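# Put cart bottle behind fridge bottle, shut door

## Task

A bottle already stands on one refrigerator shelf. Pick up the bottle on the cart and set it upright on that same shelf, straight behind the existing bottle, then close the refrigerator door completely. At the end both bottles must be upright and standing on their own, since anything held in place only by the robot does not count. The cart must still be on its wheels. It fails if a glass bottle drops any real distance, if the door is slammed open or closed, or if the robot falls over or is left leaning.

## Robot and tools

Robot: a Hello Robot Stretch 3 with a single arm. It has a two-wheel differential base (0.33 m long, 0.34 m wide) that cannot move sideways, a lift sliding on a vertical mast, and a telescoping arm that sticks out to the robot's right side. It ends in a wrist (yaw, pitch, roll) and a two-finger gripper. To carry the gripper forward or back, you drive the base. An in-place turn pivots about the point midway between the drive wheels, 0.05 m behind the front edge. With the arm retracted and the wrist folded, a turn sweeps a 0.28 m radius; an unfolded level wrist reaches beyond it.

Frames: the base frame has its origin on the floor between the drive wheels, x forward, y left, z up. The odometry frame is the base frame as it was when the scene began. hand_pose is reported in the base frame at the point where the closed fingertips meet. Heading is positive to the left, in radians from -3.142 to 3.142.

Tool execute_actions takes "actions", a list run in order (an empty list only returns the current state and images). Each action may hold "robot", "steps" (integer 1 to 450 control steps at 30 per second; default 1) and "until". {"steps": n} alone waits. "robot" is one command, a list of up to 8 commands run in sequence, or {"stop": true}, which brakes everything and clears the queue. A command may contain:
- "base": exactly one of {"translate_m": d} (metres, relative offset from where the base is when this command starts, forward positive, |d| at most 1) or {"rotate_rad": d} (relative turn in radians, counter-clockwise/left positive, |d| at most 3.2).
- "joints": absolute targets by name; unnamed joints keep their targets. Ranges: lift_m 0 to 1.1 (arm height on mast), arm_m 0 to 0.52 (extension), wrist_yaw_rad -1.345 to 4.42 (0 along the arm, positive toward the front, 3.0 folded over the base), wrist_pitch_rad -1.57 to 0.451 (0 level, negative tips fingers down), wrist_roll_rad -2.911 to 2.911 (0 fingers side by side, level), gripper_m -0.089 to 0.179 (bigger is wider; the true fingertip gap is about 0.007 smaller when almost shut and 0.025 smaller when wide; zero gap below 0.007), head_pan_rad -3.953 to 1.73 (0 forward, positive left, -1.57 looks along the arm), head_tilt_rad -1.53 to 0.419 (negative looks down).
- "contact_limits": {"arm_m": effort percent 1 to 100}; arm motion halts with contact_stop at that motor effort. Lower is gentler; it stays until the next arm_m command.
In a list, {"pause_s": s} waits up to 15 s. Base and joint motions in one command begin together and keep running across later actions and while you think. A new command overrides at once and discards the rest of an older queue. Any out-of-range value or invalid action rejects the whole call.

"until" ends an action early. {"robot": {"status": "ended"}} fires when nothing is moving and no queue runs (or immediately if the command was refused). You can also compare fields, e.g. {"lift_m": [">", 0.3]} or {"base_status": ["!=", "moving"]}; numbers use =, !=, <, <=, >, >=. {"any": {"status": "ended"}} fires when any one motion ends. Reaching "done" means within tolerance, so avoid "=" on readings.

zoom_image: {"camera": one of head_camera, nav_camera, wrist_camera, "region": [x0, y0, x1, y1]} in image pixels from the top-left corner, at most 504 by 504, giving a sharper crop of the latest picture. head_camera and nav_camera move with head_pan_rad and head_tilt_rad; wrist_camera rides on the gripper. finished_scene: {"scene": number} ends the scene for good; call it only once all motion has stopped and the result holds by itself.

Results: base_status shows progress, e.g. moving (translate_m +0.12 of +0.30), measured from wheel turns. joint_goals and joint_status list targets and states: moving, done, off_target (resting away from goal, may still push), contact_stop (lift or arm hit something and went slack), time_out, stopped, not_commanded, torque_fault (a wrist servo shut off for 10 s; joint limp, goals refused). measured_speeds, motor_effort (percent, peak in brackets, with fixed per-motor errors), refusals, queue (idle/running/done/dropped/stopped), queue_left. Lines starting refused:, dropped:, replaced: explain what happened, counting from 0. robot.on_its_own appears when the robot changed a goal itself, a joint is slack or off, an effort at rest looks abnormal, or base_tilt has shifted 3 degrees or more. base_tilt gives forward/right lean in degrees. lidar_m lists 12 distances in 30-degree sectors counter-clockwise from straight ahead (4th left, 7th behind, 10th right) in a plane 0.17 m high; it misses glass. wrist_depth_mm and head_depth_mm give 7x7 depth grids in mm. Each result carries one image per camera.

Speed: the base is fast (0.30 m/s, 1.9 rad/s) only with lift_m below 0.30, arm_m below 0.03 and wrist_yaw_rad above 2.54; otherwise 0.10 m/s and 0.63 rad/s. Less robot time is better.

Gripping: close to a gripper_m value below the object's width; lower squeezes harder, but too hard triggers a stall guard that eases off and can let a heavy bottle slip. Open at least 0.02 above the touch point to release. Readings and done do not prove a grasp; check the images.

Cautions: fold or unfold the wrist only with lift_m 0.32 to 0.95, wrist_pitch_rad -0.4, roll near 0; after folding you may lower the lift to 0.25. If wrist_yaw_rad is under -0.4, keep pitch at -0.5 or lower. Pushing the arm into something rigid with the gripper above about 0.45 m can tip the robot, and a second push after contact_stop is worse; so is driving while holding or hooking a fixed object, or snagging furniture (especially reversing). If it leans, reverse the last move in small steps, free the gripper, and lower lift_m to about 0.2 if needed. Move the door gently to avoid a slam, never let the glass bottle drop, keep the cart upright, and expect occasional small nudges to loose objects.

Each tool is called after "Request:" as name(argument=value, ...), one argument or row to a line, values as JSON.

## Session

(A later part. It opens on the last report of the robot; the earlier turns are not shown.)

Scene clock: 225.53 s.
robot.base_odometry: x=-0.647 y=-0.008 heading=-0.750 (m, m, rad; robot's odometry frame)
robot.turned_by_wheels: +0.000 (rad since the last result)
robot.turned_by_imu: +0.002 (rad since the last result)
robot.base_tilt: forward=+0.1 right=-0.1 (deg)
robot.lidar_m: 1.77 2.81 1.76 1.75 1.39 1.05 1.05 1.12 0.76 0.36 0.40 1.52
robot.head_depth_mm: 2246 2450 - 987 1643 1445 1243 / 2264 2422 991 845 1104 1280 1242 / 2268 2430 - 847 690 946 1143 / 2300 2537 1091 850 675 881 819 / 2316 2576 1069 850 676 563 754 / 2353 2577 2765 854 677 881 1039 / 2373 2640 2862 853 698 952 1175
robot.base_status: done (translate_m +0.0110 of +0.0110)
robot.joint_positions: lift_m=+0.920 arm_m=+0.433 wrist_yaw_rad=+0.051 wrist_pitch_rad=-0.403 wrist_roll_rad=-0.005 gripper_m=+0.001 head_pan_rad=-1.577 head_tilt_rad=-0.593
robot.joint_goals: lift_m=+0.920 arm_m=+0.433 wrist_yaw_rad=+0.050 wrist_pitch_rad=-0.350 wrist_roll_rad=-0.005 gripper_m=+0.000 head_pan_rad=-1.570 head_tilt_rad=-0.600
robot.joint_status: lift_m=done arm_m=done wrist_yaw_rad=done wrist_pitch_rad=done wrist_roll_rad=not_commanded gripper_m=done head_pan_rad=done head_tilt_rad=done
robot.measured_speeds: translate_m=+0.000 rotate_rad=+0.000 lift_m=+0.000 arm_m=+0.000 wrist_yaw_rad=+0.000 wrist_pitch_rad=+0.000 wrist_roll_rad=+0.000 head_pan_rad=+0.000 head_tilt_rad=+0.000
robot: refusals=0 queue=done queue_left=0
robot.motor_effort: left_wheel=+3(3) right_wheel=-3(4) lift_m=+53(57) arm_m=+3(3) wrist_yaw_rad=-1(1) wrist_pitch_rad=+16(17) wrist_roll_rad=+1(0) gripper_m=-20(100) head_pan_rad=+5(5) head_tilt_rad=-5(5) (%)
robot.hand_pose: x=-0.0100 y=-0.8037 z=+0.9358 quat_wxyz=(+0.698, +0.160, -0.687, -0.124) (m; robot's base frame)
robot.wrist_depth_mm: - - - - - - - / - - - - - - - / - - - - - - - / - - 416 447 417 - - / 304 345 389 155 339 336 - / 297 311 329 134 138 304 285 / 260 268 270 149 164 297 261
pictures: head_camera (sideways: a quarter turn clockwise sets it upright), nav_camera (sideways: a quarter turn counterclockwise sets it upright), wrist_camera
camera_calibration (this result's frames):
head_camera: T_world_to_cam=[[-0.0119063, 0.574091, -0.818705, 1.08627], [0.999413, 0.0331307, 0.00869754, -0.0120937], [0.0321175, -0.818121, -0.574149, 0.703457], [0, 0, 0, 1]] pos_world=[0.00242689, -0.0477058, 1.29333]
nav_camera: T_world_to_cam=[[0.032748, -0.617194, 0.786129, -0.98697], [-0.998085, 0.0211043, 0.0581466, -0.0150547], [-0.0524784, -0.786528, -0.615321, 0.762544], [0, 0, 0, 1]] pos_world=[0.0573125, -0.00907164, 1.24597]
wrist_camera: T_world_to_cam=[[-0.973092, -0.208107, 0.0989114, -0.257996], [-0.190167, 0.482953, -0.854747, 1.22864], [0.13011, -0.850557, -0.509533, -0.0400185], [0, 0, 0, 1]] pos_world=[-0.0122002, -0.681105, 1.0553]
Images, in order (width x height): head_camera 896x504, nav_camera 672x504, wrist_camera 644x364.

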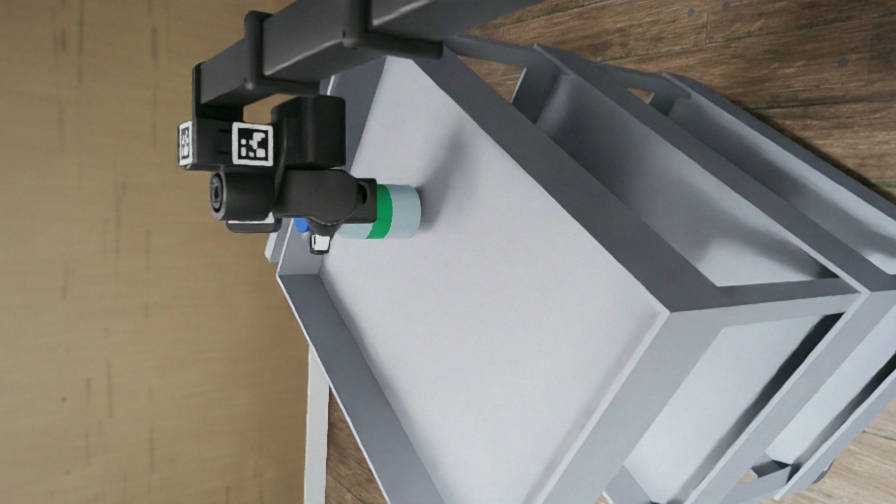

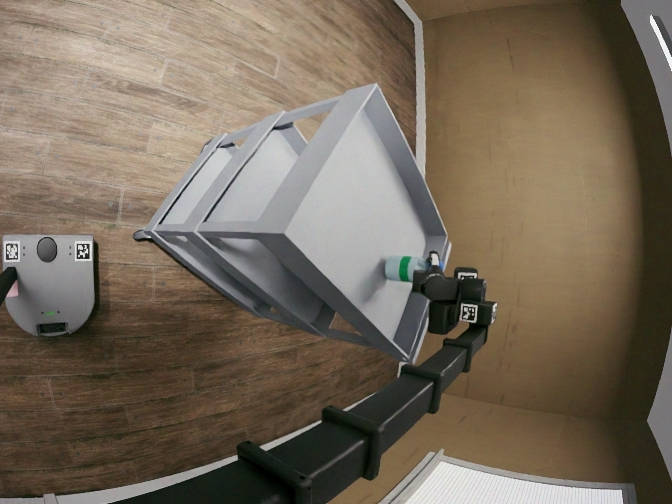

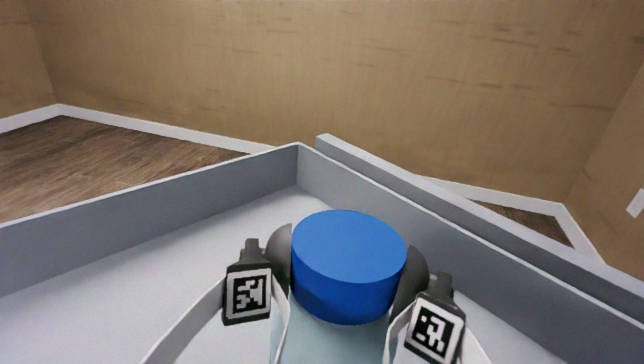

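Request:
execute_actions(
  actions=[
    {"robot": {"joints": {"lift_m": 0.99, "wrist_pitch_rad": -0.33, "arm_m": 0.0, "head_pan_rad": 0.0, "head_tilt_rad": -0.7}}, "steps": 90, "until": {"robot": {"lift_m": [">=", 0.984]}}},
    {"robot": {"base": {"translate_m": 0.95}, "joints": {"wrist_yaw_rad": 1.5}}, "steps": 200, "until": {"robot": {"arm_m": ["<", 0.04], "wrist_yaw_rad": [">", 1.35]}}},
    {"robot": {"joints": {"lift_m": 0.29}}, "steps": 100, "until": {"robot": {"lift_m": ["<", 0.9]}}},
    {"robot": {"joints": {"wrist_yaw_rad": 2.6}}, "steps": 400, "until": {"robot": {"status": "ended"}}},
  ],
)

Scene clock: 282.60 s.
robot.base_odometry: x=+0.048 y=-0.655 heading=-0.750 (m, m, rad; robot's odometry frame)
robot.turned_by_wheels: +0.000 (rad since the last result)
robot.turned_by_imu: +0.008 (rad since the last result)
robot.base_tilt: forward=+0.0 right=+0.0 (deg)
robot.lidar_m: 1.19 1.86 2.08 1.59 2.17 2.03 1.98 0.82 0.81 2.71 0.71 0.67
robot.head_depth_mm: 1335 1520 1454 1612 1558 1357 1187 / 1349 1553 1499 1737 1599 1356 1183 / 1361 1576 1573 1694 1592 1365 1188 / 1045 1162 1371 1610 1605 1363 1189 / 1547 1733 1977 1951 1605 1368 1189 / 1556 1755 2004 1956 1603 1365 1196 / 1580 1779 2031 1948 1609 1371 1193
robot.base_status: done (translate_m +0.9500 of +0.9500)
robot.joint_positions: lift_m=+0.290 arm_m=+0.000 wrist_yaw_rad=+2.599 wrist_pitch_rad=-0.385 wrist_roll_rad=-0.005 gripper_m=+0.001 head_pan_rad=-0.007 head_tilt_rad=-0.692
robot.joint_goals: lift_m=+0.290 arm_m=+0.000 wrist_yaw_rad=+2.600 wrist_pitch_rad=-0.330 wrist_roll_rad=-0.005 gripper_m=+0.000 head_pan_rad=+0.000 head_tilt_rad=-0.700
robot.joint_status: lift_m=done arm_m=done wrist_yaw_rad=done wrist_pitch_rad=off_target wrist_roll_rad=not_commanded gripper_m=done head_pan_rad=done head_tilt_rad=done
robot.measured_speeds: translate_m=+0.000 rotate_rad=+0.000 lift_m=+0.000 arm_m=+0.000 wrist_yaw_rad=+0.000 wrist_pitch_rad=+0.000 wrist_roll_rad=+0.000 head_pan_rad=+0.000 head_tilt_rad=+0.000
robot: refusals=0 queue=done queue_left=0
robot.motor_effort: left_wheel=+2(10) right_wheel=-1(4) lift_m=+40(55) arm_m=-3(4) wrist_yaw_rad=+1(4) wrist_pitch_rad=+17(16) wrist_roll_rad=+0(1) gripper_m=-20(21) head_pan_rad=+4(58) head_tilt_rad=-5(20) (%)
robot.hand_pose: x=+0.0968 y=+0.0503 z=+0.3103 quat_wxyz=(+0.317, +0.703, -0.055, +0.634) (m; robot's base frame)
robot.wrist_depth_mm: - - - - - - - / - - - - - - - / - - - - - - - / 762 773 806 854 901 971 - / 604 614 657 154 703 729 765 / - 514 546 134 138 587 614 / - 456 453 149 164 499 506
pictures: head_camera (sideways: a quarter turn clockwise sets it upright), nav_camera (sideways: a quarter turn counterclockwise sets it upright), wrist_camera
camera_calibration (this result's frames):
head_camera: T_world_to_cam=[[-0.652539, -0.0108579, -0.757677, 1.01063], [-0.0312044, 0.999434, 0.0125519, -0.0108235], [0.757112, 0.0318335, -0.652509, 0.800971], [0, 0, 0, 1]] pos_world=[0.0527108, -0.00370697, 1.28851]
nav_camera: T_world_to_cam=[[0.692214, 0.0316862, 0.720997, -0.9061], [-0.0161259, -0.998107, 0.0593467, -0.0225996], [0.721512, -0.0527073, -0.690392, 0.855474], [0, 0, 0, 1]] pos_world=[0.0096155, 0.0512438, 1.24525]
wrist_camera: T_world_to_cam=[[0.922016, -0.373553, 0.101706, -0.0904609], [-0.104712, -0.493531, -0.863402, 0.345388], [0.372721, 0.785421, -0.494159, 0.243212], [0, 0, 0, 1]] pos_world=[0.0289226, -0.0543558, 0.427595]
Images, in order (width x height): head_camera 896x504, nav_camera 672x504, wrist_camera 644x364.

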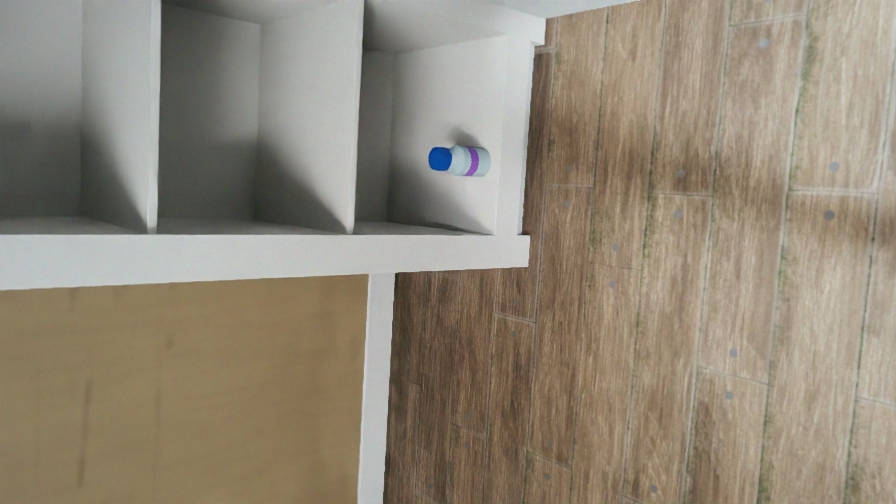

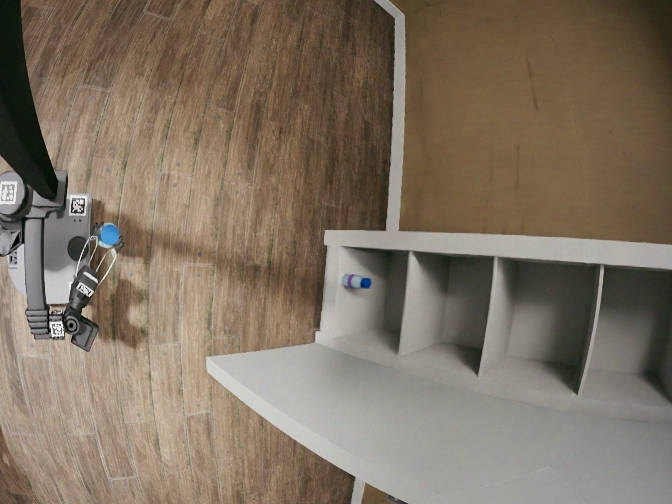

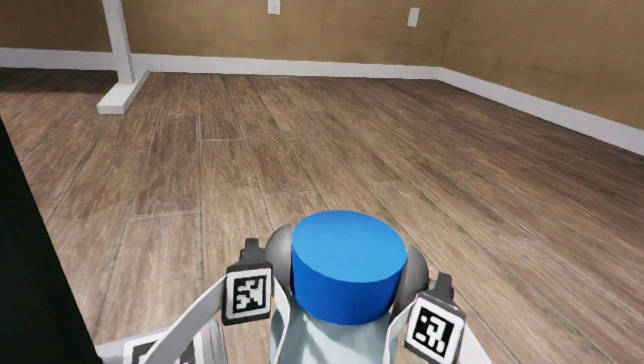

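Request:
zoom_image(
  camera="head_camera",
  region=[340, 0, 640, 300],
)

Region (340, 0, 640, 300) of head_camera's 896x504 image, scaled by 1.680, with more detail than that image has.

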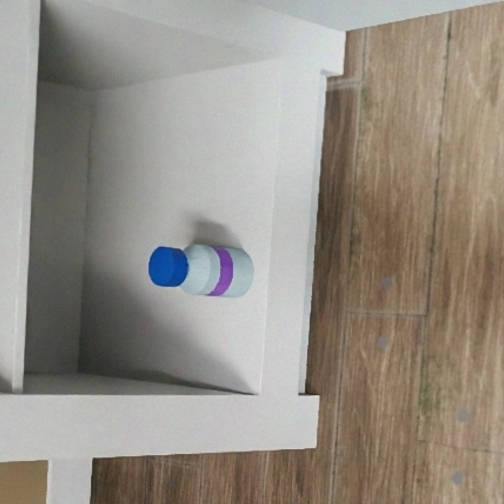

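Request:
execute_actions(
  actions=[
    {"robot": [{"base": {"translate_m": 0.725}, "joints": {"head_pan_rad": -1.57, "head_tilt_rad": -1.1}}, {"base": {"rotate_rad": 1.504}}], "steps": 300, "until": {"robot": {"status": "ended"}}},
    {"robot": {"base": {"translate_m": -0.10}, "joints": {"wrist_yaw_rad": -0.39}}, "steps": 200, "until": {"robot": {"wrist_yaw_rad": ["<", 1.6]}}},
    {"robot": {"joints": {"lift_m": 0.26}}, "steps": 200, "until": {"robot": {"status": "ended"}}},
  ],
)

Scene clock: 411.43 s.
robot.base_odometry: x=+0.506 y=-1.218 heading=+0.754 (m, m, rad; robot's odometry frame)
robot.turned_by_wheels: +1.504 (rad since the last result)
robot.turned_by_imu: +1.527 (rad since the last result)
robot.base_tilt: forward=+0.1 right=+0.0 (deg)
robot.lidar_m: 2.09 1.89 2.76 1.58 1.49 0.38 0.36 0.37 0.33 0.34 0.49 1.45
robot.head_depth_mm: 541 997 898 1177 1253 1172 1125 / 543 1003 905 1261 1260 1212 - / 546 1003 905 1247 1255 - - / 548 1007 910 1273 1275 1209 1112 / 550 935 887 1128 1282 1200 1112 / 534 607 727 1387 1300 1202 1115 / 468 571 1535 1423 1307 1201 1117
robot.base_status: done (translate_m -0.1000 of -0.1000)
robot.joint_positions: lift_m=+0.260 arm_m=+0.000 wrist_yaw_rad=-0.388 wrist_pitch_rad=-0.384 wrist_roll_rad=-0.005 gripper_m=+0.001 head_pan_rad=-1.564 head_tilt_rad=-1.087
robot.joint_goals: lift_m=+0.260 arm_m=+0.000 wrist_yaw_rad=-0.390 wrist_pitch_rad=-0.330 wrist_roll_rad=-0.005 gripper_m=+0.000 head_pan_rad=-1.570 head_tilt_rad=-1.100
robot.joint_status: lift_m=done arm_m=done wrist_yaw_rad=done wrist_pitch_rad=off_target wrist_roll_rad=not_commanded gripper_m=done head_pan_rad=done head_tilt_rad=done
robot.measured_speeds: translate_m=+0.000 rotate_rad=+0.000 lift_m=+0.000 arm_m=+0.000 wrist_yaw_rad=+0.000 wrist_pitch_rad=+0.000 wrist_roll_rad=+0.000 head_pan_rad=+0.000 head_tilt_rad=+0.000
robot: refusals=0 queue=done queue_left=0
robot.motor_effort: left_wheel=-1(9) right_wheel=+2(9) lift_m=+39(40) arm_m=-3(3) wrist_yaw_rad=-2(2) wrist_pitch_rad=+17(17) wrist_roll_rad=+0(0) gripper_m=-21(21) head_pan_rad=-5(58) head_tilt_rad=-8(41) (%)
robot.hand_pose: x=-0.1080 y=-0.3568 z=+0.2805 quat_wxyz=(+0.657, +0.000, -0.705, -0.267) (m; robot's base frame)
robot.wrist_depth_mm: 393 531 567 593 450 304 256 / 394 567 601 640 466 305 278 / 382 598 643 691 462 309 293 / 381 471 475 555 474 328 273 / 359 382 315 154 415 359 275 / 318 327 320 133 138 385 276 / 282 297 328 149 164 357 277
pictures: head_camera (sideways: a quarter turn clockwise sets it upright), nav_camera (sideways: a quarter turn counterclockwise sets it upright), wrist_camera
camera_calibration (this result's frames):
head_camera: T_world_to_cam=[[-0.0217666, 0.893485, -0.448565, 0.604036], [0.99895, 0.0375273, 0.0262756, -0.0349641], [0.0403103, -0.447522, -0.893364, 1.11851], [0, 0, 0, 1]] pos_world=[0.00298782, -0.0378274, 1.2711]
nav_camera: T_world_to_cam=[[0.0430305, -0.91572, 0.399506, -0.483303], [-0.998068, -0.0214664, 0.0582975, -0.0152131], [-0.0448083, -0.401243, -0.914875, 1.15198], [0, 0, 0, 1]] pos_world=[0.0572314, 0.0193275, 1.24789]
wrist_camera: T_world_to_cam=[[-0.968556, 0.227012, 0.101808, -0.0406252], [0.0271601, 0.503233, -0.863724, 0.467257], [-0.247308, -0.8338, -0.493575, -0.0203589], [0, 0, 0, 1]] pos_world=[-0.0570735, -0.242892, 0.397669]
Images, in order (width x height): head_camera 896x504, nav_camera 672x504, wrist_camera 644x364.

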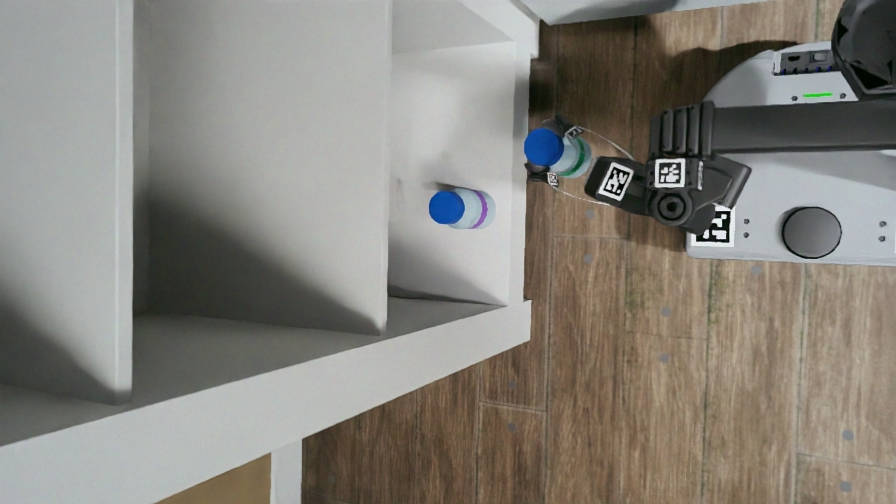

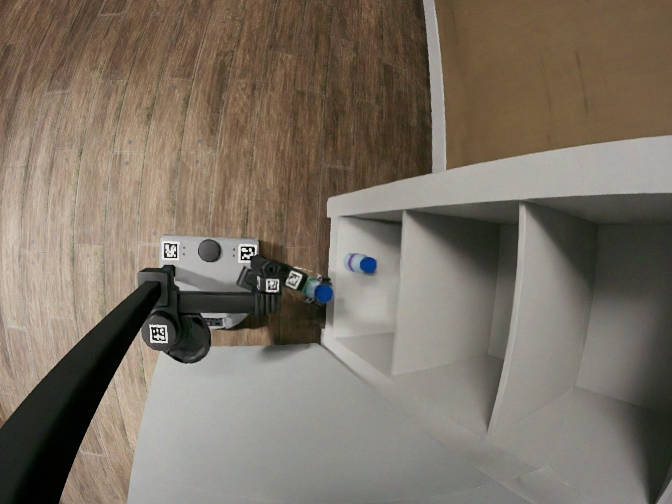

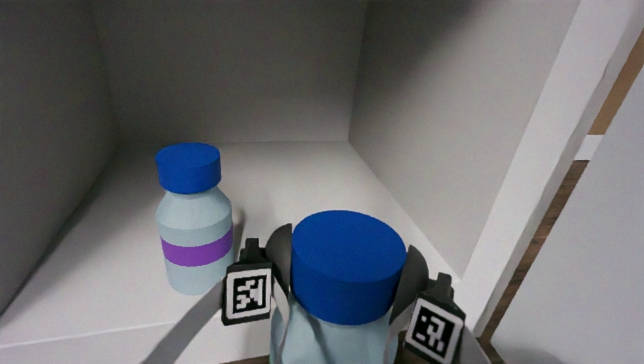

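Request:
zoom_image(
  camera="head_camera",
  region=[400, 10, 740, 350],
)

Request:
zoom_image(
  camera="wrist_camera",
  region=[100, 110, 440, 364],
)

Region (400, 10, 740, 350) of head_camera's 896x504 image, scaled by 1.482, with more detail than that image has.

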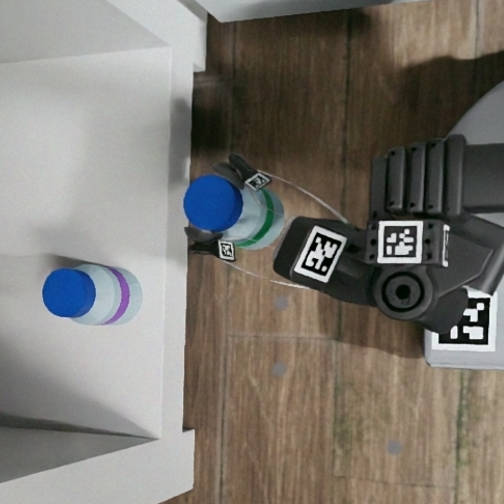

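Region (100, 110, 440, 364) of wrist_camera's 644x364 image, scaled by 1.482; it fills the top 377 rows of this view, and the rest is white.

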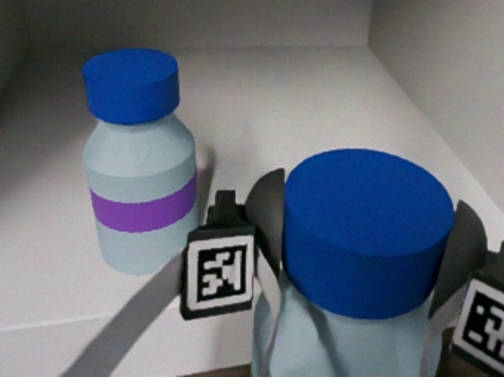

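Request:
execute_actions(
  actions=[
    {"robot": {"base": {"translate_m": -0.022}, "joints": {"arm_m": 0.14}, "contact_limits": {"arm_m": 12}}, "steps": 200, "until": {"robot": {"status": "ended"}}},
  ],
)

Scene clock: 486.83 s.
robot.base_odometry: x=+0.490 y=-1.233 heading=+0.754 (m, m, rad; robot's odometry frame)
robot.turned_by_wheels: +0.000 (rad since the last result)
robot.turned_by_imu: +0.001 (rad since the last result)
robot.base_tilt: forward=+0.3 right=+0.1 (deg)
robot.lidar_m: 2.10 1.91 2.77 1.55 1.46 0.35 0.34 0.35 0.47 0.47 0.50 1.46
robot.head_depth_mm: 540 983 898 1103 1242 1169 1113 / 543 1001 904 1260 1271 1213 - / 546 1005 904 1278 1245 1215 - / 548 1012 907 1255 1279 1208 1115 / 551 979 899 1147 1292 1198 1113 / 550 646 757 1372 1301 1198 1118 / 484 570 1526 1422 1301 1205 1119
robot.base_status: done (translate_m -0.0220 of -0.0220)
robot.joint_positions: lift_m=+0.260 arm_m=+0.140 wrist_yaw_rad=-0.389 wrist_pitch_rad=-0.384 wrist_roll_rad=-0.005 gripper_m=+0.001 head_pan_rad=-1.564 head_tilt_rad=-1.087
robot.joint_goals: lift_m=+0.260 arm_m=+0.140 wrist_yaw_rad=-0.390 wrist_pitch_rad=-0.330 wrist_roll_rad=-0.005 gripper_m=+0.000 head_pan_rad=-1.570 head_tilt_rad=-1.100
robot.joint_status: lift_m=done arm_m=done wrist_yaw_rad=done wrist_pitch_rad=off_target wrist_roll_rad=not_commanded gripper_m=done head_pan_rad=done head_tilt_rad=done
robot.measured_speeds: translate_m=+0.000 rotate_rad=+0.000 lift_m=+0.000 arm_m=+0.000 wrist_yaw_rad=+0.000 wrist_pitch_rad=+0.000 wrist_roll_rad=+0.000 head_pan_rad=+0.000 head_tilt_rad=+0.000
robot: refusals=0 queue=done queue_left=0
robot.motor_effort: left_wheel=-1(5) right_wheel=+1(3) lift_m=+39(39) arm_m=+4(3) wrist_yaw_rad=-1(2) wrist_pitch_rad=+17(16) wrist_roll_rad=+0(0) gripper_m=-20(20) head_pan_rad=-5(4) head_tilt_rad=-8(8) (%)
robot.contact_limits: arm_m 12 (drawing in: default 18, maximum 30; extending or still: default 25, maximum 41)
robot.hand_pose: x=-0.1082 y=-0.4960 z=+0.2805 quat_wxyz=(+0.657, -0.001, -0.705, -0.267) (m; robot's base frame)
robot.wrist_depth_mm: 396 420 439 472 409 279 208 / 418 448 476 511 417 279 211 / 424 480 517 550 421 281 212 / 419 496 520 548 429 284 213 / 371 391 418 155 377 285 215 / 228 162 350 133 138 289 215 / 266 165 282 149 164 278 227
pictures: head_camera (sideways: a quarter turn clockwise sets it upright), nav_camera (sideways: a quarter turn counterclockwise sets it upright), wrist_camera
camera_calibration (this result's frames):
head_camera: T_world_to_cam=[[-0.0217666, 0.893485, -0.448565, 0.604036], [0.99895, 0.0375273, 0.0262756, -0.0349641], [0.0403103, -0.447522, -0.893364, 1.11851], [0, 0, 0, 1]] pos_world=[0.00298782, -0.0378274, 1.2711]
nav_camera: T_world_to_cam=[[0.0430305, -0.91572, 0.399506, -0.483303], [-0.998068, -0.0214664, 0.0582975, -0.0152131], [-0.0448083, -0.401243, -0.914875, 1.15198], [0, 0, 0, 1]] pos_world=[0.0572314, 0.0193275, 1.24789]
wrist_camera: T_world_to_cam=[[-0.968367, 0.227817, 0.101807, -0.0087685], [0.0275786, 0.50321, -0.863724, 0.537362], [-0.248001, -0.833594, -0.493575, -0.136466], [0, 0, 0, 1]] pos_world=[-0.0571546, -0.382166, 0.397669]
Images, in order (width x height): head_camera 896x504, nav_camera 672x504, wrist_camera 644x364.

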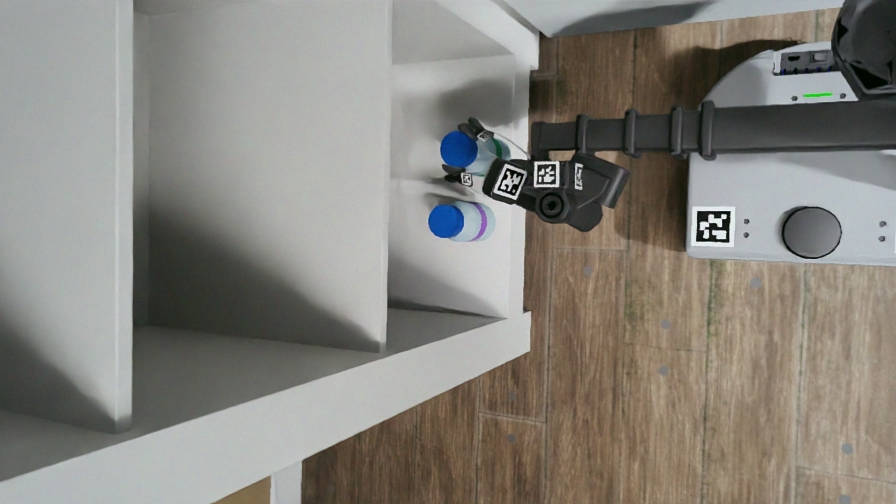

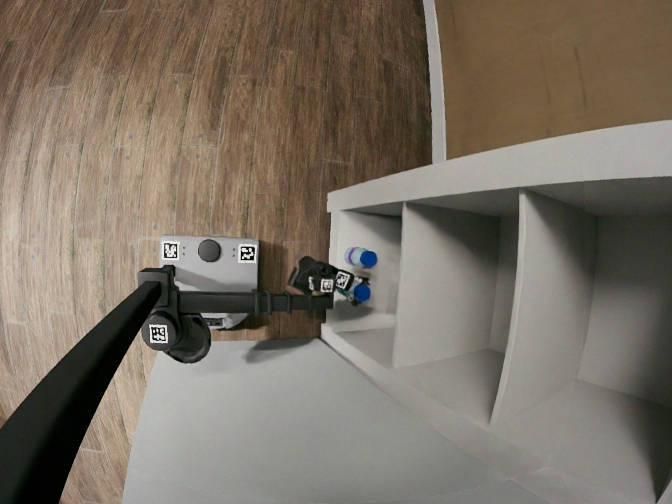

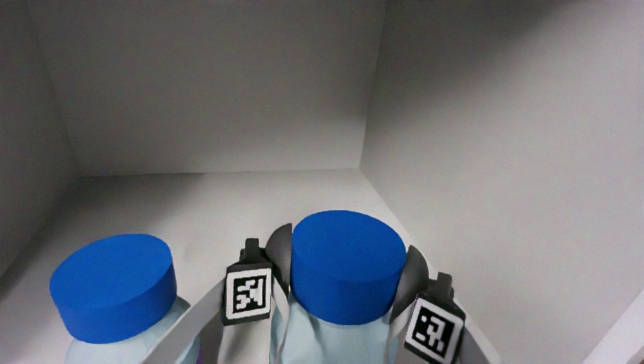

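Request:
zoom_image(
  camera="head_camera",
  region=[410, 100, 610, 260],
)

Region (410, 100, 610, 260) of head_camera's 896x504 image, scaled by 2.520, with more detail than that image has; it fills the top 403 rows of this view, and the rest is white.

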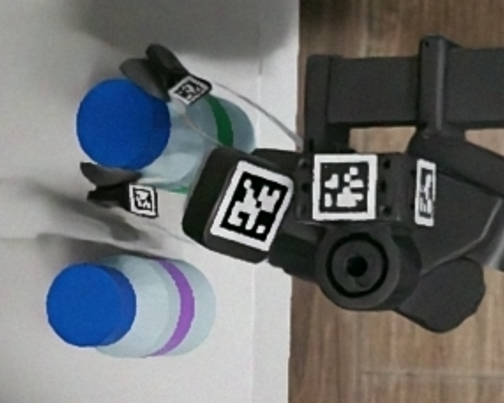

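Request:
execute_actions(
  actions=[
    {"robot": {"joints": {"arm_m": 0.31}, "contact_limits": {"arm_m": 12}}, "steps": 120, "until": {"robot": {"arm_m": [">", 0.285]}}},
    {"robot": {"base": {"translate_m": 0.113}}, "steps": 200, "until": {"robot": {"status": "ended"}}},
  ],
)

Scene clock: 522.93 s.
robot.base_odometry: x=+0.572 y=-1.155 heading=+0.754 (m, m, rad; robot's odometry frame)
robot.turned_by_wheels: +0.000 (rad since the last result)
robot.turned_by_imu: +0.002 (rad since the last result)
robot.base_tilt: forward=+0.1 right=+0.0 (deg)
robot.lidar_m: 1.99 1.82 2.71 2.70 1.59 0.47 0.45 0.47 0.52 0.47 0.48 1.46
robot.head_depth_mm: 540 997 900 1258 1264 1186 1120 / 543 1001 902 1260 1268 1210 - / 546 1005 904 - 1272 1212 - / 547 974 883 1228 1278 1211 1112 / 464 564 720 1378 1295 1194 1114 / 478 1261 1526 1428 1298 1199 1115 / 1076 1308 1533 1422 1304 1204 1119
robot.base_status: done (translate_m +0.1130 of +0.1130)
robot.joint_positions: lift_m=+0.260 arm_m=+0.310 wrist_yaw_rad=-0.389 wrist_pitch_rad=-0.384 wrist_roll_rad=-0.005 gripper_m=+0.001 head_pan_rad=-1.564 head_tilt_rad=-1.087
robot.joint_goals: lift_m=+0.260 arm_m=+0.310 wrist_yaw_rad=-0.390 wrist_pitch_rad=-0.330 wrist_roll_rad=-0.005 gripper_m=+0.000 head_pan_rad=-1.570 head_tilt_rad=-1.100
robot.joint_status: lift_m=done arm_m=done wrist_yaw_rad=done wrist_pitch_rad=off_target wrist_roll_rad=not_commanded gripper_m=done head_pan_rad=done head_tilt_rad=done
robot.measured_speeds: translate_m=+0.000 rotate_rad=+0.000 lift_m=+0.000 arm_m=+0.000 wrist_yaw_rad=+0.000 wrist_pitch_rad=+0.000 wrist_roll_rad=+0.000 head_pan_rad=+0.000 head_tilt_rad=+0.000
robot: refusals=0 queue=done queue_left=0
robot.motor_effort: left_wheel=-1(4) right_wheel=+1(6) lift_m=+39(39) arm_m=+3(5) wrist_yaw_rad=-1(1) wrist_pitch_rad=+16(16) wrist_roll_rad=+0(1) gripper_m=-20(20) head_pan_rad=-5(4) head_tilt_rad=-7(8) (%)
robot.contact_limits: arm_m 12 (drawing in: default 18, maximum 30; extending or still: default 25, maximum 41)
robot.hand_pose: x=-0.1082 y=-0.6660 z=+0.2805 quat_wxyz=(+0.657, -0.001, -0.705, -0.267) (m; robot's base frame)
robot.wrist_depth_mm: 233 282 300 320 341 366 310 / 230 302 321 346 369 388 313 / 227 325 350 376 406 416 314 / 223 350 382 411 450 421 315 / 221 369 402 154 441 422 316 / 220 316 347 134 138 373 320 / 218 278 282 148 164 320 313
pictures: head_camera (sideways: a quarter turn clockwise sets it upright), nav_camera (sideways: a quarter turn counterclockwise sets it upright), wrist_camera
camera_calibration (this result's frames):
head_camera: T_world_to_cam=[[-0.0217665, 0.893485, -0.448565, 0.604036], [0.99895, 0.0375272, 0.0262756, -0.0349641], [0.0403102, -0.447522, -0.893364, 1.11851], [0, 0, 0, 1]] pos_world=[0.00298782, -0.0378274, 1.2711]
nav_camera: T_world_to_cam=[[0.0430304, -0.91572, 0.399506, -0.483303], [-0.998068, -0.0214663, 0.0582975, -0.0152131], [-0.0448083, -0.401243, -0.914875, 1.15198], [0, 0, 0, 1]] pos_world=[0.0572314, 0.0193275, 1.24789]
wrist_camera: T_world_to_cam=[[-0.968358, 0.227855, 0.101808, 0.0299771], [0.0275984, 0.503209, -0.863724, 0.622905], [-0.248034, -0.833584, -0.493575, -0.27817], [0, 0, 0, 1]] pos_world=[-0.0571585, -0.55216, 0.397669]
Images, in order (width x height): head_camera 896x504, nav_camera 672x504, wrist_camera 644x364.

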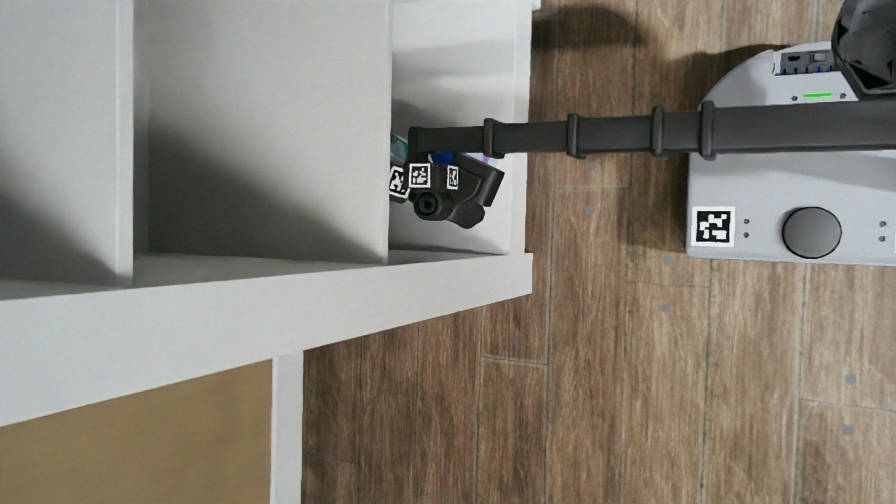

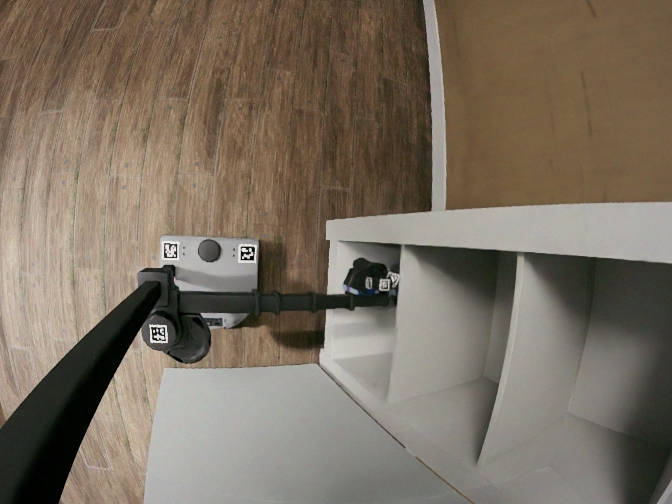

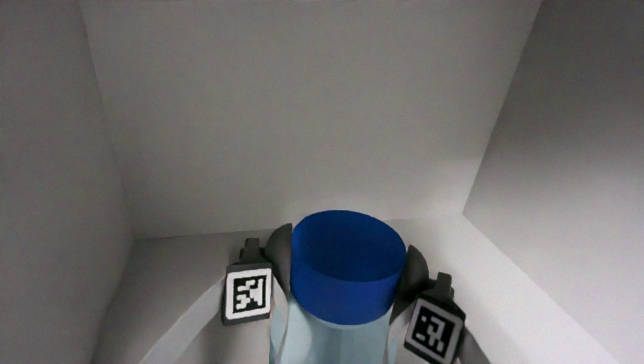

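Request:
execute_actions(
  actions=[
    {"robot": {"joints": {"lift_m": 0.224}}, "steps": 90, "until": {"robot": {"status": "ended"}}},
  ],
)

Scene clock: 532.67 s.
robot.base_odometry: x=+0.572 y=-1.155 heading=+0.754 (m, m, rad; robot's odometry frame)
robot.turned_by_wheels: +0.000 (rad since the last result)
robot.turned_by_imu: +0.001 (rad since the last result)
robot.base_tilt: forward=+0.2 right=+0.0 (deg)
robot.lidar_m: 1.99 1.82 2.71 2.70 1.58 0.47 0.45 0.47 0.52 0.47 0.48 1.46
robot.head_depth_mm: 541 997 896 1258 1263 1187 1123 / 544 1000 900 1262 1270 1211 - / 546 1007 904 - 1276 1217 - / 549 974 880 1220 1275 1204 1108 / 465 565 723 1375 1297 1195 1112 / 479 1265 1525 1421 1304 1199 1116 / 1079 1310 1533 1424 1303 1203 1115
robot.base_status: done (translate_m +0.1130 of +0.1130)
robot.joint_positions: lift_m=+0.224 arm_m=+0.310 wrist_yaw_rad=-0.389 wrist_pitch_rad=-0.366 wrist_roll_rad=-0.005 gripper_m=+0.001 head_pan_rad=-1.564 head_tilt_rad=-1.087
robot.joint_goals: lift_m=+0.224 arm_m=+0.310 wrist_yaw_rad=-0.390 wrist_pitch_rad=-0.330 wrist_roll_rad=-0.005 gripper_m=+0.000 head_pan_rad=-1.570 head_tilt_rad=-1.100
robot.joint_status: lift_m=done arm_m=done wrist_yaw_rad=done wrist_pitch_rad=off_target wrist_roll_rad=not_commanded gripper_m=done head_pan_rad=done head_tilt_rad=done
robot.measured_speeds: translate_m=+0.000 rotate_rad=+0.000 lift_m=+0.000 arm_m=+0.000 wrist_yaw_rad=+0.000 wrist_pitch_rad=+0.000 wrist_roll_rad=+0.000 head_pan_rad=+0.000 head_tilt_rad=+0.000
robot: refusals=0 queue=done queue_left=0
robot.motor_effort: left_wheel=-1(0) right_wheel=+1(0) lift_m=+35(39) arm_m=+3(3) wrist_yaw_rad=-1(1) wrist_pitch_rad=+11(17) wrist_roll_rad=+0(1) gripper_m=-20(20) head_pan_rad=-5(5) head_tilt_rad=-8(8) (%)
robot.contact_limits: arm_m 12 (drawing in: default 18, maximum 30; extending or still: default 25, maximum 41)
robot.hand_pose: x=-0.1090 y=-0.6680 z=+0.2488 quat_wxyz=(+0.659, -0.007, -0.705, -0.261) (m; robot's base frame)
robot.wrist_depth_mm: 233 283 299 319 339 364 312 / 231 303 321 343 370 389 312 / 229 322 346 373 403 417 313 / 226 347 374 408 443 415 315 / 223 340 374 155 403 401 317 / 221 288 311 133 137 340 315 / 219 249 249 146 163 285 286
pictures: head_camera (sideways: a quarter turn clockwise sets it upright), nav_camera (sideways: a quarter turn counterclockwise sets it upright), wrist_camera
camera_calibration (this result's frames):
head_camera: T_world_to_cam=[[-0.0217667, 0.893485, -0.448565, 0.604036], [0.99895, 0.0375274, 0.0262756, -0.0349641], [0.0403103, -0.447522, -0.893364, 1.11851], [0, 0, 0, 1]] pos_world=[0.00298783, -0.0378274, 1.2711]
nav_camera: T_world_to_cam=[[0.0430306, -0.91572, 0.399506, -0.483303], [-0.998068, -0.0214665, 0.0582975, -0.0152131], [-0.0448082, -0.401243, -0.914875, 1.15198], [0, 0, 0, 1]] pos_world=[0.0572314, 0.0193275, 1.24789]
wrist_camera: T_world_to_cam=[[-0.967647, 0.229592, 0.104624, 0.0334104], [0.0216427, 0.488673, -0.872199, 0.588273], [-0.251376, -0.841717, -0.477832, -0.305353], [0, 0, 0, 1]] pos_world=[-0.0571607, -0.552164, 0.363688]
Images, in order (width x height): head_camera 896x504, nav_camera 672x504, wrist_camera 644x364.

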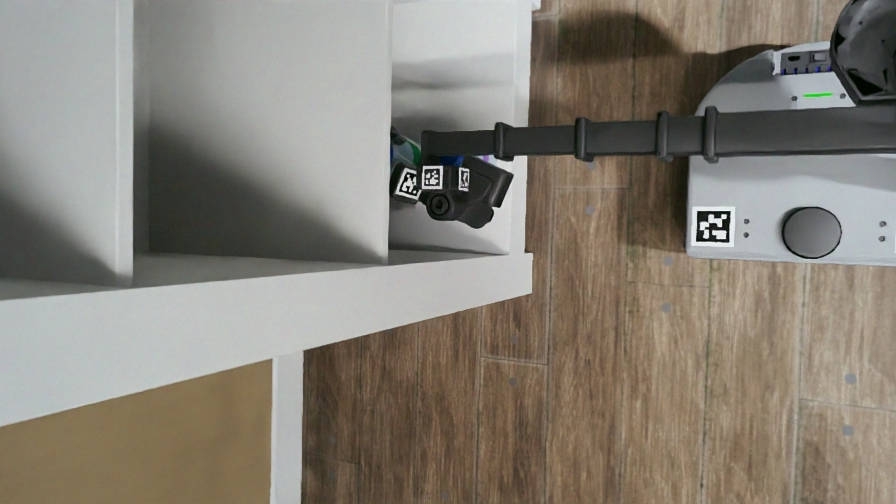

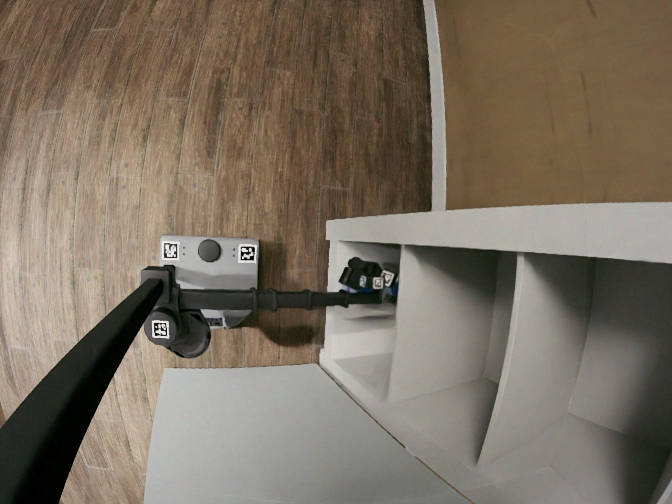

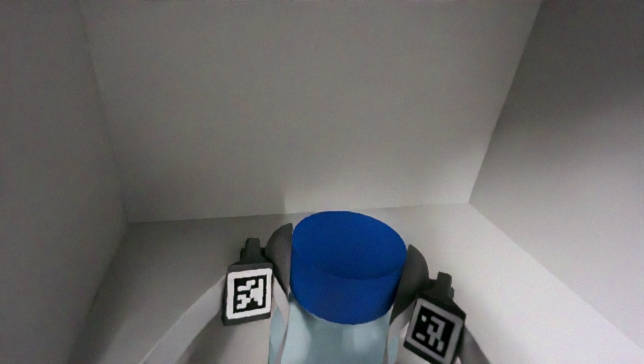

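Request:
execute_actions(
  actions=[
    {"robot": {"joints": {"gripper_m": 0.095}}, "steps": 90, "until": {"robot": {"status": "ended"}}},
    {"robot": {"joints": {"lift_m": 0.252, "wrist_pitch_rad": -0.15}}, "steps": 60, "until": {"robot": {"lift_m": [">", 0.248], "wrist_pitch_rad": [">", -0.19]}}},
    {"robot": {"joints": {"arm_m": 0.0}, "contact_limits": {"arm_m": 12}}, "steps": 150, "until": {"robot": {"status": "ended"}}},
  ],
)

Scene clock: 544.50 s.
robot.base_odometry: x=+0.572 y=-1.155 heading=+0.754 (m, m, rad; robot's odometry frame)
robot.turned_by_wheels: +0.000 (rad since the last result)
robot.turned_by_imu: +0.002 (rad since the last result)
robot.base_tilt: forward=+0.1 right=+0.0 (deg)
robot.lidar_m: 1.99 1.81 2.71 2.70 1.58 0.47 0.45 0.47 0.52 0.47 0.48 1.45
robot.head_depth_mm: 541 996 900 1258 1267 1181 1123 / 544 999 902 1257 1271 1216 - / 546 1004 904 1235 1290 - - / 549 976 880 1228 1280 1204 1112 / 465 565 723 1376 1293 1191 1112 / 479 1263 1525 1421 1308 1197 1116 / 1075 1308 1542 1429 1311 1202 1120
robot.base_status: done (translate_m +0.1130 of +0.1130)
robot.joint_positions: lift_m=+0.252 arm_m=+0.000 wrist_yaw_rad=-0.389 wrist_pitch_rad=-0.173 wrist_roll_rad=-0.005 gripper_m=+0.095 head_pan_rad=-1.564 head_tilt_rad=-1.087
robot.joint_goals: lift_m=+0.252 arm_m=+0.000 wrist_yaw_rad=-0.390 wrist_pitch_rad=-0.150 wrist_roll_rad=-0.005 gripper_m=+0.095 head_pan_rad=-1.570 head_tilt_rad=-1.100
robot.joint_status: lift_m=done arm_m=done wrist_yaw_rad=done wrist_pitch_rad=done wrist_roll_rad=not_commanded gripper_m=done head_pan_rad=done head_tilt_rad=done
robot.measured_speeds: translate_m=+0.000 rotate_rad=+0.000 lift_m=+0.000 arm_m=+0.000 wrist_yaw_rad=+0.000 wrist_pitch_rad=+0.000 wrist_roll_rad=+0.000 head_pan_rad=+0.000 head_tilt_rad=+0.000
robot: refusals=0 queue=done queue_left=0
robot.motor_effort: left_wheel=+0(1) right_wheel=+1(1) lift_m=+49(52) arm_m=-3(2) wrist_yaw_rad=-1(1) wrist_pitch_rad=+7(8) wrist_roll_rad=+0(0) gripper_m=+0(96) head_pan_rad=-4(5) head_tilt_rad=-9(8) (%)
robot.contact_limits: arm_m 12 (drawing in: default 18, maximum 30; extending or still: default 25, maximum 41)
robot.hand_pose: x=-0.1157 y=-0.3750 z=+0.3227 quat_wxyz=(+0.681, -0.076, -0.701, -0.197) (m; robot's base frame)
robot.wrist_depth_mm: 231 426 552 557 457 375 301 / 236 437 591 646 621 405 311 / 238 446 614 665 607 412 322 / 240 455 652 700 613 412 332 / 243 468 576 637 598 404 351 / 246 410 298 453 512 389 361 / 250 341 332 367 395 382 343
pictures: head_camera (sideways: a quarter turn clockwise sets it upright), nav_camera (sideways: a quarter turn counterclockwise sets it upright), wrist_camera
camera_calibration (this result's frames):
head_camera: T_world_to_cam=[[-0.0217665, 0.893485, -0.448565, 0.604036], [0.99895, 0.0375272, 0.0262756, -0.0349641], [0.0403102, -0.447522, -0.893364, 1.11851], [0, 0, 0, 1]] pos_world=[0.00298782, -0.0378274, 1.2711]
nav_camera: T_world_to_cam=[[0.0430304, -0.91572, 0.399506, -0.483303], [-0.998068, -0.0214663, 0.0582975, -0.0152131], [-0.0448083, -0.401243, -0.914875, 1.15198], [0, 0, 0, 1]] pos_world=[0.0572314, 0.0193275, 1.24789]
wrist_camera: T_world_to_cam=[[-0.958883, 0.251041, 0.132371, -0.0480095], [-0.045083, 0.325758, -0.944378, 0.464253], [-0.280199, -0.911515, -0.301046, -0.111665], [0, 0, 0, 1]] pos_world=[-0.056394, -0.240966, 0.411169]
Images, in order (width x height): head_camera 896x504, nav_camera 672x504, wrist_camera 644x364.

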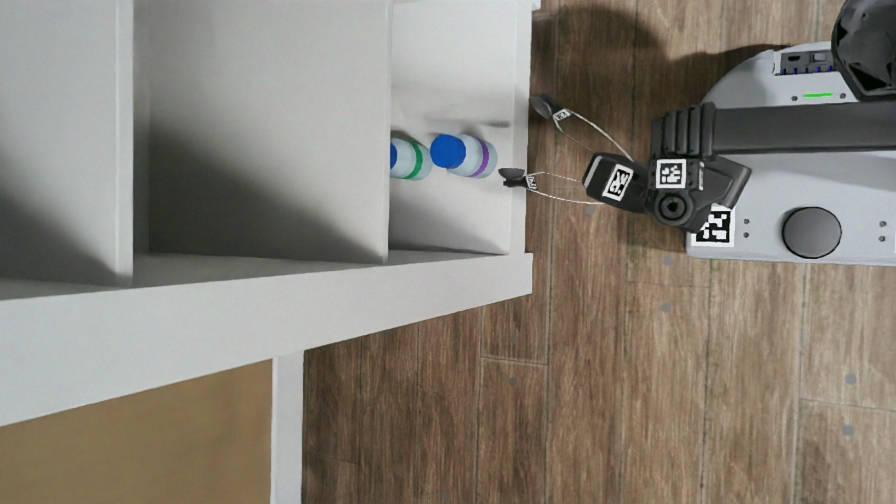

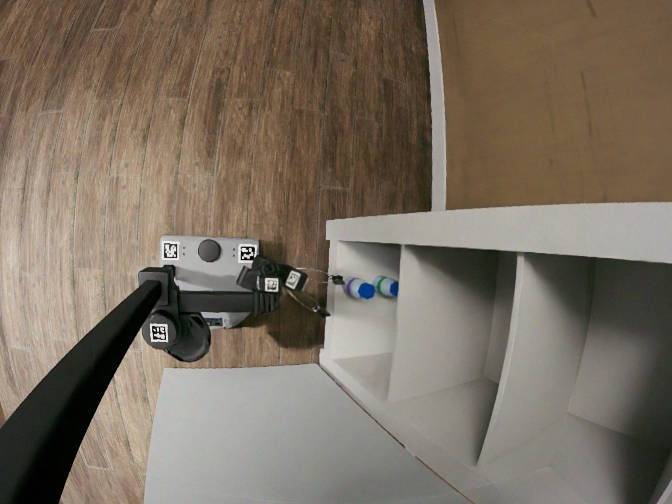

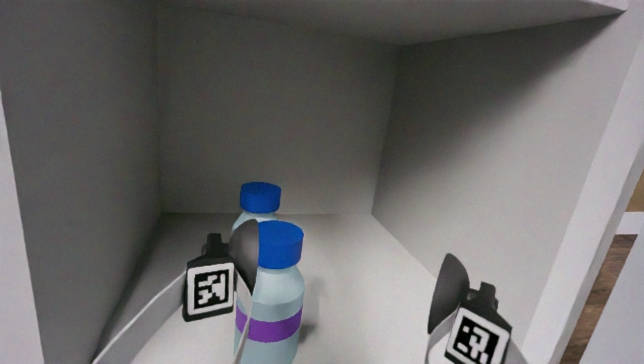

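Request:
execute_actions(
  actions=[
    {"robot": {"base": {"rotate_rad": -1.5}, "joints": {"wrist_pitch_rad": -0.5, "gripper_m": 0.0, "head_pan_rad": -1.4, "head_tilt_rad": -1.05}}, "steps": 30, "until": {"robot": {"wrist_pitch_rad": ["<", -0.46]}}},
    {"robot": {"joints": {"wrist_yaw_rad": -0.6}}, "steps": 150, "until": {"robot": {"base_status": ["!=", "moving"]}}},
    {"robot": {"base": {"translate_m": -0.296}}, "steps": 150, "until": {"robot": {"translate_m": ["<", -0.13]}}},
    {"robot": {"joints": {"arm_m": 0.24}, "contact_limits": {"arm_m": 12}}, "steps": 150, "until": {"robot": {"status": "ended"}}},
  ],
)

Scene clock: 662.23 s.
robot.base_odometry: x=+0.355 y=-0.954 heading=-0.746 (m, m, rad; robot's odometry frame)
robot.turned_by_wheels: -1.500 (rad since the last result)
robot.turned_by_imu: -1.523 (rad since the last result)
robot.base_tilt: forward=+0.2 right=-0.1 (deg)
robot.lidar_m: 0.77 1.40 2.03 2.02 2.14 2.46 2.41 1.13 2.78 0.45 0.46 0.66
robot.head_depth_mm: 2004 1772 1576 1426 1297 1191 1106 / 2019 1773 1579 1452 1284 1206 - / 2004 1762 1589 1438 1288 1212 - / 431 521 660 895 1272 1213 1116 / 443 537 684 946 1294 1203 1110 / 458 558 720 1010 1316 1206 1112 / 472 581 756 1088 1316 1206 1119
robot.base_status: done (translate_m -0.2960 of -0.2960)
robot.joint_positions: lift_m=+0.252 arm_m=+0.240 wrist_yaw_rad=-0.599 wrist_pitch_rad=-0.514 wrist_roll_rad=-0.005 gripper_m=+0.000 head_pan_rad=-1.407 head_tilt_rad=-1.051
robot.joint_goals: lift_m=+0.252 arm_m=+0.240 wrist_yaw_rad=-0.600 wrist_pitch_rad=-0.500 wrist_roll_rad=-0.005 gripper_m=+0.000 head_pan_rad=-1.400 head_tilt_rad=-1.050
robot.joint_status: lift_m=done arm_m=done wrist_yaw_rad=done wrist_pitch_rad=done wrist_roll_rad=not_commanded gripper_m=done head_pan_rad=done head_tilt_rad=done
robot.measured_speeds: translate_m=+0.000 rotate_rad=+0.000 lift_m=+0.000 arm_m=+0.000 wrist_yaw_rad=+0.000 wrist_pitch_rad=+0.000 wrist_roll_rad=+0.000 head_pan_rad=+0.000 head_tilt_rad=+0.000
robot: refusals=0 queue=done queue_left=0
robot.motor_effort: left_wheel=+2(6) right_wheel=-2(6) lift_m=+49(49) arm_m=+3(2) wrist_yaw_rad=-1(5) wrist_pitch_rad=+4(7) wrist_roll_rad=+0(0) gripper_m=-3(97) head_pan_rad=+5(28) head_tilt_rad=+0(10) (%)
robot.contact_limits: arm_m 12 (drawing in: default 18, maximum 30; extending or still: default 25, maximum 41)
robot.hand_pose: x=-0.1406 y=-0.5590 z=+0.2435 quat_wxyz=(+0.602, -0.029, -0.705, -0.374) (m; robot's base frame)
robot.wrist_depth_mm: - - - - - - - / 929 - - - - - 940 / 710 728 762 792 835 876 922 / 557 585 608 630 661 669 690 / 477 489 496 521 533 541 571 / 411 410 427 - 450 461 470 / 357 362 371 370 392 395 403
pictures: head_camera (sideways: a quarter turn clockwise sets it upright), nav_camera (sideways: a quarter turn counterclockwise sets it upright), wrist_camera
camera_calibration (this result's frames):
head_camera: T_world_to_cam=[[-0.158363, 0.862502, -0.480637, 0.646645], [0.980664, 0.194077, 0.0251558, -0.033396], [0.114978, -0.46736, -0.876559, 1.09622], [0, 0, 0, 1]] pos_world=[0.00911466, -0.0389239, 1.27254]
nav_camera: T_world_to_cam=[[0.183128, -0.88288, 0.432421, -0.527029], [-0.982801, -0.175064, 0.0587803, -0.0159375], [0.0238055, -0.435748, -0.899754, 1.13192], [0, 0, 0, 1]] pos_world=[0.0539045, 0.0251386, 1.24729]
wrist_camera: T_world_to_cam=[[-0.9063, 0.414868, 0.080656, 0.0963822], [0.192795, 0.575659, -0.794637, 0.584917], [-0.3761, -0.704629, -0.601704, -0.134837], [0, 0, 0, 1]] pos_world=[-0.07613, -0.471708, 0.37589]
Images, in order (width x height): head_camera 896x504, nav_camera 672x504, wrist_camera 644x364.

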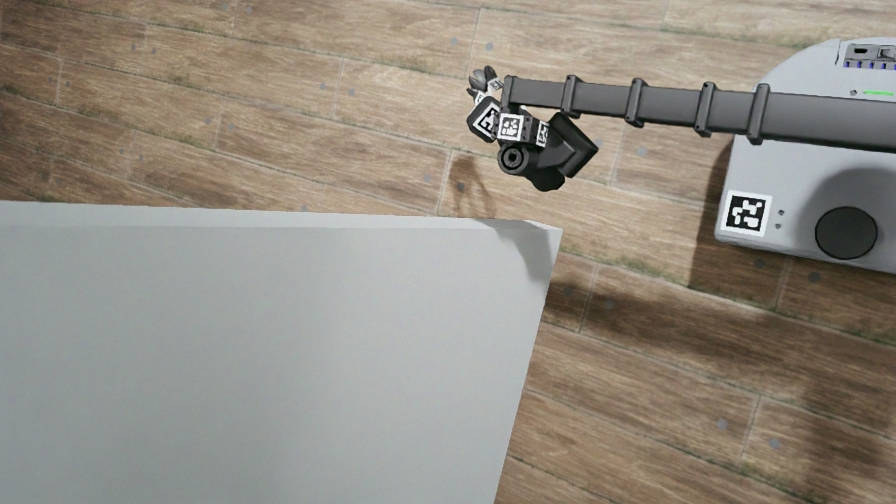

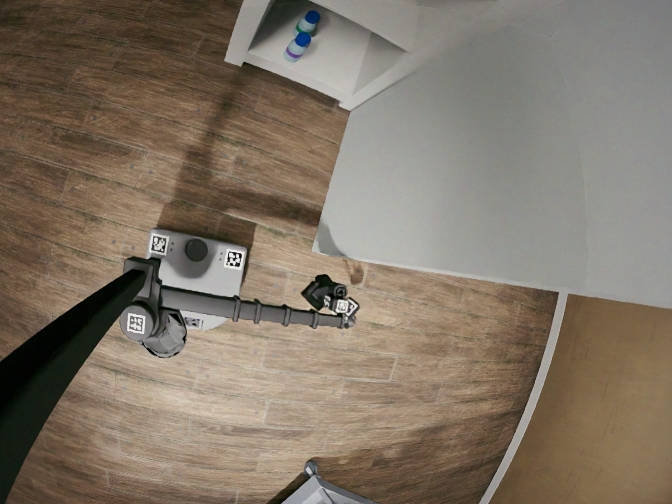

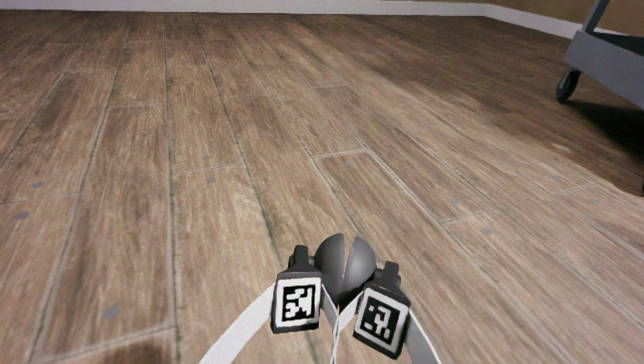

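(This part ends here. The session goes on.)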